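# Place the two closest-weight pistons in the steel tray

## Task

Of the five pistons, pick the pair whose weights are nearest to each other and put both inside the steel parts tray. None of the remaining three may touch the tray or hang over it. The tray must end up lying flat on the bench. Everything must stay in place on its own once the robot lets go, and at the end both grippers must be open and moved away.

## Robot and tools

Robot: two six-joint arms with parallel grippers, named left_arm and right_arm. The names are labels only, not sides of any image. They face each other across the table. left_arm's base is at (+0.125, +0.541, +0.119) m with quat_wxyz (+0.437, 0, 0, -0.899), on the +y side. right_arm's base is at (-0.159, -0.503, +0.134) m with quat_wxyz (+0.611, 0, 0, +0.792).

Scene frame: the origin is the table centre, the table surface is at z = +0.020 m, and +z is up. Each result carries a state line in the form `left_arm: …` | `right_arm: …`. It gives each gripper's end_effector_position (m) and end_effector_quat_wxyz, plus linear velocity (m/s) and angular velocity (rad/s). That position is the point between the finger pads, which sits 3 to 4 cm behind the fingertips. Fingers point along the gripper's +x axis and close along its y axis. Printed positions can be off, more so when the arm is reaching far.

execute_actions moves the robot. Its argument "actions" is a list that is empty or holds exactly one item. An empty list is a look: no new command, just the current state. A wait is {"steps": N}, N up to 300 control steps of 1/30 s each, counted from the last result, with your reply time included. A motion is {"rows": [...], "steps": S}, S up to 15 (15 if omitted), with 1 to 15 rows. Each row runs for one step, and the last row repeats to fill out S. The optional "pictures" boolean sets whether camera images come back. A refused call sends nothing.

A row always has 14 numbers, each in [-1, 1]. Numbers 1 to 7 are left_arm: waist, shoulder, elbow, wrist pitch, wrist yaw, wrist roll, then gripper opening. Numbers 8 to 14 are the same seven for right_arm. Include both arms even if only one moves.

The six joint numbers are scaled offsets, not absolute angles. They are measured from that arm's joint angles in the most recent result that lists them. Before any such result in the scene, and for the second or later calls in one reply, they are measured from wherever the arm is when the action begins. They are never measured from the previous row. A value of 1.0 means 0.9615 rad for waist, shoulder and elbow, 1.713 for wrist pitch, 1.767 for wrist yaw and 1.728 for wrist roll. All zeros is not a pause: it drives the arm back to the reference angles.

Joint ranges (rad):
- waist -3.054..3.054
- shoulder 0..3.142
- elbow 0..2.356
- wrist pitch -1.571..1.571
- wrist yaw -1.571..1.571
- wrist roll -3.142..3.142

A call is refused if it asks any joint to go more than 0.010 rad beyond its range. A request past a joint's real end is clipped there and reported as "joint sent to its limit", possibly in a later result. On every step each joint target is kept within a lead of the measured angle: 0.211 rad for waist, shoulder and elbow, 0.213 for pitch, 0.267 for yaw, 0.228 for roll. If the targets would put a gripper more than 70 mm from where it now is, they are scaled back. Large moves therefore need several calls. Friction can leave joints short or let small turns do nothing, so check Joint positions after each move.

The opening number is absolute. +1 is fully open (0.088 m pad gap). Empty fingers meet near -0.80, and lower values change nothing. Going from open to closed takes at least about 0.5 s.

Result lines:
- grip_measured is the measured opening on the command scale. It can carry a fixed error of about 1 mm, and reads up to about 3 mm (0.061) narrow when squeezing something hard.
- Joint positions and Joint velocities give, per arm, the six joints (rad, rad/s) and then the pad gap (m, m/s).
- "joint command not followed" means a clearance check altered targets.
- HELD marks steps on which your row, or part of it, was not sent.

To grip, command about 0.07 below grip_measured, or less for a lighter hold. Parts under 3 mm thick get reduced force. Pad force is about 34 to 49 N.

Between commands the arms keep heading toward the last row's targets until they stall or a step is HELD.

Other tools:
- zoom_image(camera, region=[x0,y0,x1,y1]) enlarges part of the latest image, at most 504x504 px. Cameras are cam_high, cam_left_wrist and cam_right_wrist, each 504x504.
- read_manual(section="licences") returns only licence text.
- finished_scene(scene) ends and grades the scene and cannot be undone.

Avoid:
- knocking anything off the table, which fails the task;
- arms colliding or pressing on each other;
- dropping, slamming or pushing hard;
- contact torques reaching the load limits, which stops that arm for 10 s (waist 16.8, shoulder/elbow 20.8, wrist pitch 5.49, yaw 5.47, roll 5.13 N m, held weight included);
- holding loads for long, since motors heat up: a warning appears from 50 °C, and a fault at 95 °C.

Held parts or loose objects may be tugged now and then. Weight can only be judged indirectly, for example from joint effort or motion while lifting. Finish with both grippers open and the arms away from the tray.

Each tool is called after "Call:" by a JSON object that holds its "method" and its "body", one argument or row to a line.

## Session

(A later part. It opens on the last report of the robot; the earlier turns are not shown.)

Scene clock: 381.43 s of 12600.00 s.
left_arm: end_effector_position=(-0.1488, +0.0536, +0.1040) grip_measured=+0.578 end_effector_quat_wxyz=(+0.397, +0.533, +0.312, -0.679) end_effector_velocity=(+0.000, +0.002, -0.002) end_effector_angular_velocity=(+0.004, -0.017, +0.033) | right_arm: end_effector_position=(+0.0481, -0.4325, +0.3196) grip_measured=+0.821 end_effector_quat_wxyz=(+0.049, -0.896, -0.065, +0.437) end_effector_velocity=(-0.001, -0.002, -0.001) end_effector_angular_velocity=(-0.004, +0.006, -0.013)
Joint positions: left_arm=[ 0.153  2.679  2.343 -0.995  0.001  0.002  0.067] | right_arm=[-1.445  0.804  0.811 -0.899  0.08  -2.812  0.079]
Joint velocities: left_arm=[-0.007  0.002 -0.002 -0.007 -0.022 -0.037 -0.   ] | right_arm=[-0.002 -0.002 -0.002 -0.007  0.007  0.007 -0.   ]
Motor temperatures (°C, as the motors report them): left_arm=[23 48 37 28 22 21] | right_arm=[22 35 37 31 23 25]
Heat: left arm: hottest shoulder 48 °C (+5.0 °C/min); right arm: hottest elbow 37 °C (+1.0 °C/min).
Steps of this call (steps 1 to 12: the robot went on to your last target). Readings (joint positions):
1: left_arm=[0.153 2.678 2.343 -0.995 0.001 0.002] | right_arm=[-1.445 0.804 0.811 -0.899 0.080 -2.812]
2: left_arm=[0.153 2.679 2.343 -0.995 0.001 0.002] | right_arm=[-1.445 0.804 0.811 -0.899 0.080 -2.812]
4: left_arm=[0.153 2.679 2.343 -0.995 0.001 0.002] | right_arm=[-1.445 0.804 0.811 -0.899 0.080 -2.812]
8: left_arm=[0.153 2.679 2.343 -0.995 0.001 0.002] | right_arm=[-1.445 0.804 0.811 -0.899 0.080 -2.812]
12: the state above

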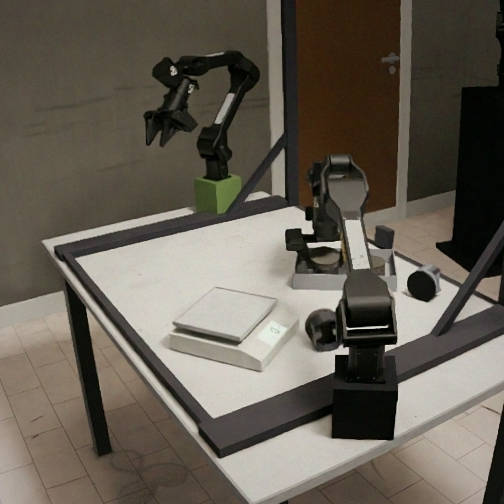

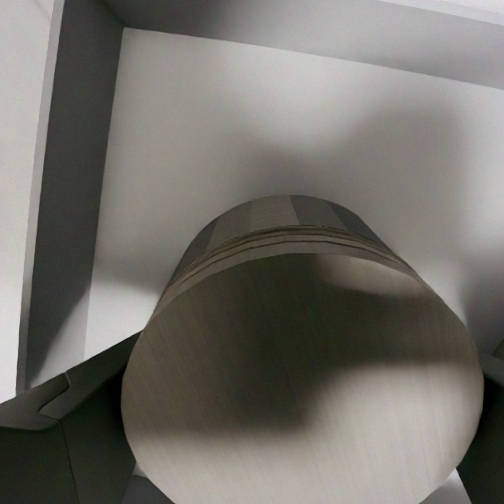

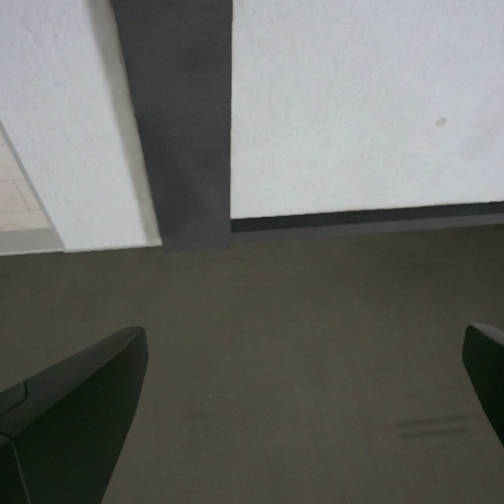

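Call:
{"method": "execute_actions", "body": {
  "actions": [
    {"rows":[[0,0.012,0,0,0,0,0.48,0,0,0,0,0,0,0.82],[0,0.016,0,0,0,0,0.48,0,0,0,0,0,0,0.82],[0,0.02,0,0,0,0,0.48,0,0,0,0,0,0,0.82],[0,0.024,0,0,0,0,0.48,0,0,0,0,0,0,0.82]]}
  ],
  "pictures": false
}}

Call:
{"method": "execute_actions", "body": {
  "actions": [
    {"rows":[[0,0,0,0,0,0,0.52,0,0,0,0,0,0,0.82],[0,0,0,0,0,0,0.55,0,0,0,0,0,0,0.82],[0,0,0,0,0,0,0.57,0,0,0,0,0,0,0.82],[0,0,0,0,0,0,0.59,0,0,0,0,0,0,0.82],[0,0,0,0,0,0,0.6,0,0,0,0,0,0,0.82],[0,0,0,0,0,0,0.61,0,0,0,0,0,0,0.82],[0,0,0,0,0,0,0.62,0,0,0,0,0,0,0.82],[0,0,0,0,0,0,0.63,0,0,0,0,0,0,0.82],[0,0,0,0,0,0,0.64,0,0,0,0,0,0,0.82],[0,0,0,0,0,0,0.66,0,0,0,0,0,0,0.82],[0,0,0,0,0,0,0.69,0,0,0,0,0,0,0.82],[0,0,0,0,0,0,0.72,0,0,0,0,0,0,0.82],[0,0,0,0,0,0,0.76,0,0,0,0,0,0,0.82]]}
  ],
  "pictures": false
}}

Call:
{"method": "execute_actions", "body": {
  "actions": [
    {"rows":[[0,-0.015,0,0,0,0,0.76,0,0,0,0,0,0,0.82],[0,-0.03,0,0,0,0,0.76,0,0,0,0,0,0,0.82],[0,-0.05,0,0,0,0,0.76,0,0,0,0,0,0,0.82],[0,-0.07,0,0,0,0,0.76,0,0,0,0,0,0,0.82],[0,-0.09,0,0,0,0,0.76,0,0,0,0,0,0,0.82],[0,-0.11,0,0,0,0,0.76,0,0,0,0,0,0,0.82],[0,-0.14,0,0,0,0,0.76,0,0,0,0,0,0,0.82],[0,-0.17,0,0,0,0,0.76,0,0,0,0,0,0,0.82],[0,-0.2,0,0,0,0,0.76,0,0,0,0,0,0,0.82],[0,-0.23,0,0,0,0,0.76,0,0,0,0,0,0,0.82]]}
  ]
}}

Call:
{"method": "execute_actions", "body": {
  "actions": [
    {"rows":[[0,-0.06,-0.05,0,0,0,1,0,0,0,0,0,0,0.82],[0,-0.12,-0.1,0,0,0,1,0,0,0,0,0,0,0.82],[0,-0.18,-0.15,0,0,0,1,0,0,0,0,0,0,0.82],[0,-0.24,-0.2,0,0,0,1,0,0,0,0,0,0,0.82],[0,-0.3,-0.25,0,0,0,1,0,0,0,0,0,0,0.82],[0,-0.36,-0.3,0,0,0,1,0,0,0,0,0,0,0.82],[0,-0.42,-0.36,0,0,0,1,0,0,0,0,0,0,0.82],[0,-0.48,-0.42,0,0,0,1,0,0,0,0,0,0,0.82],[0,-0.54,-0.48,0,0,0,1,0,0,0,0,0,0,0.82],[0,-0.6,-0.54,0,0,0,1,0,0,0,0,0,0,0.82],[0,-0.66,-0.6,0,0,0,1,0,0,0,0,0,0,0.82],[0,-0.7,-0.66,0,0,0,1,0,0,0,0,0,0,0.82],[0,-0.7,-0.72,0,0,0,1,0,0,0,0,0,0,0.82]]}
  ],
  "pictures": false
}}

Call:
{"method": "execute_actions", "body": {
  "actions": [
    {"steps":15}
  ]
}}

Scene clock: 396.43 s of 12600.00 s.
left_arm: end_effector_position=(-0.1485, +0.0542, +0.1011) grip_measured=+0.578 end_effector_quat_wxyz=(+0.396, +0.535, +0.313, -0.678) end_effector_velocity=(-0.001, +0.003, +0.000) end_effector_angular_velocity=(+0.011, +0.004, +0.003) | right_arm: end_effector_position=(+0.0481, -0.4325, +0.3196) grip_measured=+0.821 end_effector_quat_wxyz=(+0.049, -0.896, -0.065, +0.437) end_effector_velocity=(-0.002, +0.001, -0.002) end_effector_angular_velocity=(-0.004, +0.012, +0.013)
Joint positions: left_arm=[ 0.153  2.685  2.343 -0.995  0.001  0.002  0.067] | right_arm=[-1.445  0.804  0.811 -0.899  0.08  -2.812  0.079]
Joint velocities: left_arm=[-0.002 -0.002 -0.002 -0.007  0.007 -0.007 -0.   ] | right_arm=[ 0.002  0.002 -0.002 -0.007 -0.007 -0.007 -0.   ]
Motor temperatures (°C, as the motors report them): left_arm=[23 49 37 28 22 21] | right_arm=[22 35 37 31 23 25]
Heat: left arm: hottest shoulder 49 °C (+4.1 °C/min); right arm: hottest elbow 37 °C (+1.0 °C/min).
Steps of this call (steps 1 to 15: the robot went on to your last target; steps 16 to 90: nothing new was sent; then 11.50 s passed at rest; steps 91 to 105: all 15 steps of this action). Readings (joint positions):
91: left_arm=[0.153 2.679 2.343 -0.995 0.001 0.002] | right_arm=[-1.445 0.804 0.811 -0.899 0.080 -2.812]
92: left_arm=[0.153 2.679 2.343 -0.995 0.001 0.002] | right_arm=[-1.445 0.804 0.811 -0.899 0.080 -2.812]
94: left_arm=[0.153 2.680 2.343 -0.995 0.001 0.002] | right_arm=[-1.445 0.804 0.811 -0.899 0.080 -2.812]
98: left_arm=[0.153 2.683 2.343 -0.995 0.001 0.002] | right_arm=[-1.445 0.804 0.811 -0.899 0.080 -2.812]
105: the state above

Scene clock: 396.93 s of 12600.00 s.
left_arm: end_effector_position=(-0.1485, +0.0542, +0.1011) grip_measured=+0.728 end_effector_quat_wxyz=(+0.396, +0.535, +0.313, -0.678) end_effector_velocity=(+0.002, -0.001, +0.004) end_effector_angular_velocity=(-0.012, -0.016, +0.010) | right_arm: end_effector_position=(+0.0481, -0.4325, +0.3196) grip_measured=+0.821 end_effector_quat_wxyz=(+0.049, -0.896, -0.065, +0.437) end_effector_velocity=(-0.002, -0.001, -0.003) end_effector_angular_velocity=(-0.013, +0.010, +0.014)
Joint positions: left_arm=[ 0.153  2.685  2.343 -0.995  0.001  0.002  0.075] | right_arm=[-1.445  0.804  0.811 -0.899  0.08  -2.812  0.079]
Joint velocities: left_arm=[-0.002 -0.007  0.002 -0.007 -0.022 -0.007  0.018] | right_arm=[-0.007 -0.002 -0.007 -0.007 -0.007 -0.022 -0.   ]
Motor temperatures (°C, as the motors report them): left_arm=[23 49 37 28 22 21] | right_arm=[22 35 37 31 23 25]
Heat: left arm: hottest shoulder 49 °C (+4.0 °C/min); right arm: hottest elbow 37 °C (+1.0 °C/min).
Steps of this call (steps 1 to 15: all 15 steps of this action). Readings (joint positions):
1: left_arm=[0.153 2.685 2.343 -0.995 0.001 0.002] | right_arm=[-1.445 0.804 0.811 -0.899 0.080 -2.812]
2: left_arm=[0.153 2.685 2.343 -0.995 0.001 0.002] | right_arm=[-1.445 0.804 0.811 -0.899 0.080 -2.812]
4: left_arm=[0.153 2.685 2.343 -0.995 0.001 0.002] | right_arm=[-1.445 0.804 0.811 -0.899 0.080 -2.812]
8: left_arm=[0.153 2.685 2.343 -0.995 0.001 0.002] | right_arm=[-1.445 0.804 0.811 -0.899 0.080 -2.812]
15: the state above

Scene clock: 397.43 s of 12600.00 s.
left_arm: end_effector_position=(-0.1560, +0.0408, +0.2280) grip_measured=+0.757 end_effector_quat_wxyz=(+0.430, +0.451, +0.263, -0.736) end_effector_velocity=(-0.006, -0.010, +0.210) end_effector_angular_velocity=(-0.365, +0.194, -0.006) | right_arm: end_effector_position=(+0.0481, -0.4325, +0.3196) grip_measured=+0.821 end_effector_quat_wxyz=(+0.049, -0.896, -0.065, +0.437) end_effector_velocity=(-0.002, -0.000, -0.002) end_effector_angular_velocity=(-0.002, +0.008, +0.008)
Joint positions: left_arm=[ 0.153  2.458  2.351 -0.992  0.001  0.002  0.076] | right_arm=[-1.445  0.804  0.811 -0.899  0.08  -2.812  0.079]
Joint velocities: left_arm=[-0.002 -0.33   0.076  0.007 -0.007  0.007 -0.   ] | right_arm=[-0.002 -0.002 -0.002 -0.007 -0.007 -0.007 -0.   ]
Motor temperatures (°C, as the motors report them): left_arm=[23 49 37 28 22 21] | right_arm=[22 35 37 31 23 25]
Heat: left arm: hottest shoulder 49 °C (+4.1 °C/min); right arm: hottest elbow 37 °C (+1.0 °C/min).
Steps of this call (steps 1 to 15: all 15 steps of this action). Readings (joint positions):
1: left_arm=[0.153 2.685 2.343 -0.995 0.001 0.002] | right_arm=[-1.445 0.804 0.811 -0.899 0.080 -2.812]
2: left_arm=[0.153 2.684 2.343 -0.995 0.001 0.002] | right_arm=[-1.445 0.804 0.811 -0.899 0.080 -2.812]
4: left_arm=[0.153 2.676 2.343 -0.995 0.001 0.002] | right_arm=[-1.445 0.804 0.811 -0.899 0.080 -2.812]
8: left_arm=[0.153 2.621 2.343 -0.996 0.001 0.002] | right_arm=[-1.445 0.804 0.811 -0.899 0.080 -2.812]
15: the state above

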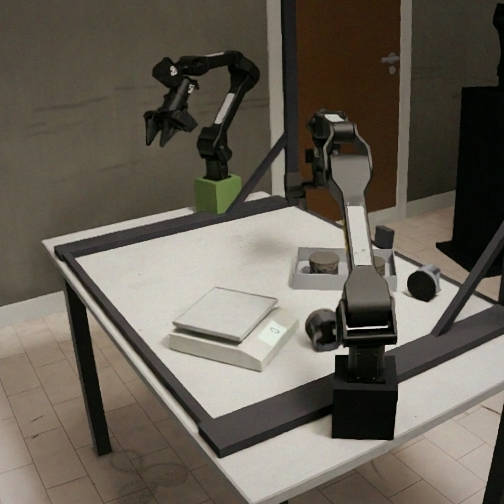

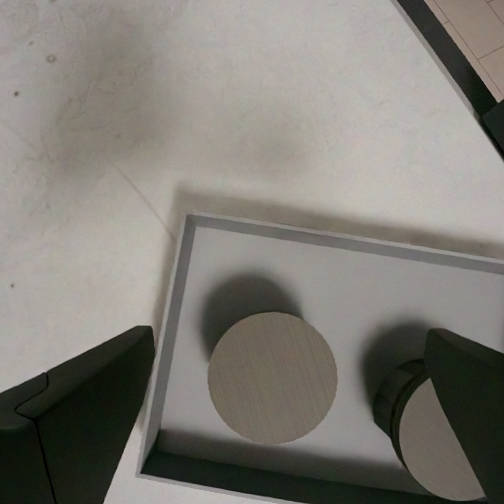

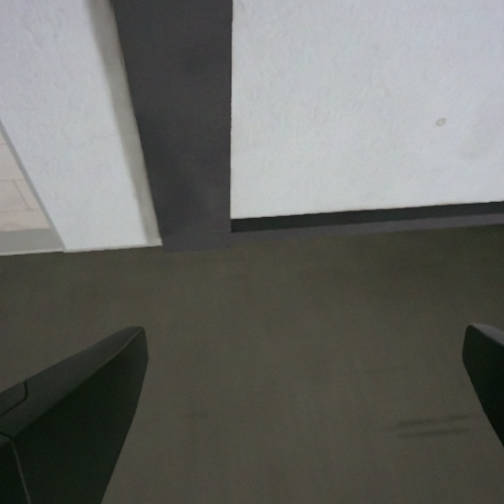

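Scene clock: 397.93 s of 12600.00 s.
left_arm: end_effector_position=(-0.0876, +0.1624, +0.3365) grip_measured=+0.984 end_effector_quat_wxyz=(+0.436, +0.433, +0.253, -0.747) end_effector_velocity=(+0.088, +0.152, +0.033) end_effector_angular_velocity=(+0.012, -0.024, +0.015) | right_arm: end_effector_position=(+0.0481, -0.4325, +0.3196) grip_measured=+0.821 end_effector_quat_wxyz=(+0.049, -0.896, -0.065, +0.437) end_effector_velocity=(-0.001, -0.001, -0.002) end_effector_angular_velocity=(-0.002, +0.008, +0.003)
Joint positions: left_arm=[ 0.153  1.792  1.736 -0.995  0.001  0.002  0.087] | right_arm=[-1.445  0.804  0.811 -0.899  0.08  -2.812  0.079]
Joint velocities: left_arm=[-0.002 -0.667 -0.681 -0.007 -0.022 -0.007  0.   ] | right_arm=[-0.007 -0.002 -0.002 -0.007 -0.007 -0.007 -0.   ]
Motor temperatures (°C, as the motors report them): left_arm=[23 49 37 28 22 21] | right_arm=[22 35 37 31 23 25]
Heat: left arm: hottest shoulder 49 °C (+4.0 °C/min); right arm: hottest elbow 37 °C (+1.0 °C/min).
Steps of this call (steps 1 to 15: all 15 steps of this action). Readings (joint positions):
1: left_arm=[0.153 2.441 2.348 -0.989 0.001 0.002] | right_arm=[-1.445 0.804 0.811 -0.899 0.080 -2.812]
2: left_arm=[0.153 2.419 2.328 -0.987 0.001 0.002] | right_arm=[-1.445 0.804 0.811 -0.899 0.080 -2.812]
4: left_arm=[0.153 2.357 2.255 -0.990 0.001 0.002] | right_arm=[-1.445 0.804 0.811 -0.899 0.080 -2.812]
8: left_arm=[0.153 2.170 2.067 -0.992 0.001 0.002] | right_arm=[-1.445 0.804 0.811 -0.899 0.080 -2.812]
15: the state above

Scene clock: 398.43 s of 12600.00 s.
left_arm: end_effector_position=(-0.0821, +0.1723, +0.3173) grip_measured=+0.985 end_effector_quat_wxyz=(+0.429, +0.454, +0.265, -0.735) end_effector_velocity=(-0.001, +0.002, +0.001) end_effector_angular_velocity=(+0.007, +0.007, +0.001) | right_arm: end_effector_position=(+0.0481, -0.4325, +0.3196) grip_measured=+0.821 end_effector_quat_wxyz=(+0.049, -0.896, -0.065, +0.437) end_effector_velocity=(+0.000, +0.002, +0.000) end_effector_angular_velocity=(+0.014, -0.002, +0.012)
Joint positions: left_arm=[ 0.153  1.781  1.667 -0.993  0.001  0.002  0.087] | right_arm=[-1.445  0.804  0.811 -0.899  0.08  -2.812  0.079]
Joint velocities: left_arm=[-0.002 -0.002  0.002 -0.007  0.007 -0.007  0.   ] | right_arm=[-0.007 -0.002 -0.002  0.007 -0.022 -0.007  0.   ]
Motor temperatures (°C, as the motors report them): left_arm=[23 49 37 28 22 21] | right_arm=[22 35 37 31 23 25]
Heat: left arm: hottest shoulder 49 °C (+3.0 °C/min); right arm: hottest elbow 37 °C (+1.0 °C/min).
Steps of this call (steps 1 to 15: the robot went on to your last target). Readings (joint positions):
1: left_arm=[0.153 1.778 1.719 -0.994 0.001 0.002] | right_arm=[-1.445 0.804 0.811 -0.899 0.080 -2.812]
2: left_arm=[0.153 1.774 1.706 -0.993 0.001 0.002] | right_arm=[-1.445 0.804 0.811 -0.899 0.080 -2.812]
4: left_arm=[0.153 1.775 1.686 -0.992 0.001 0.002] | right_arm=[-1.445 0.804 0.811 -0.899 0.080 -2.812]
8: left_arm=[0.153 1.781 1.668 -0.993 0.001 0.002] | right_arm=[-1.445 0.804 0.811 -0.899 0.080 -2.812]
15: the state above

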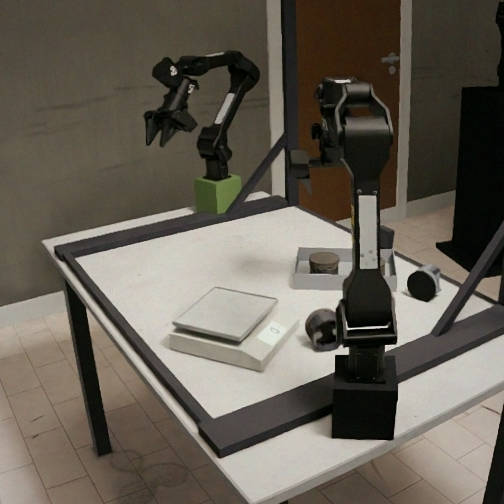

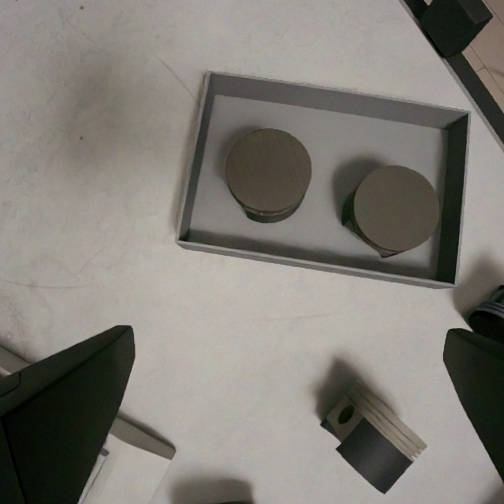

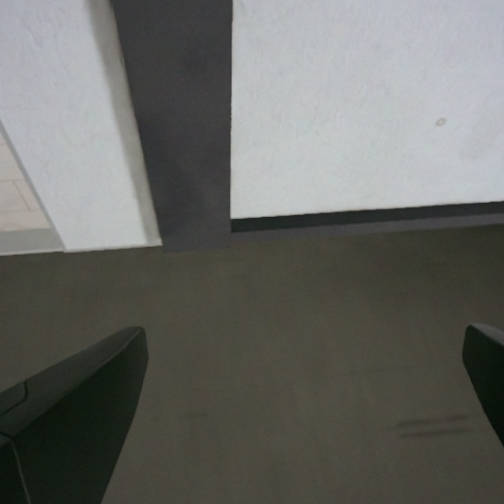

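Call:
{"method": "finished_scene", "body": {
  "scene": 2
}}

The scene is finished: the task was done.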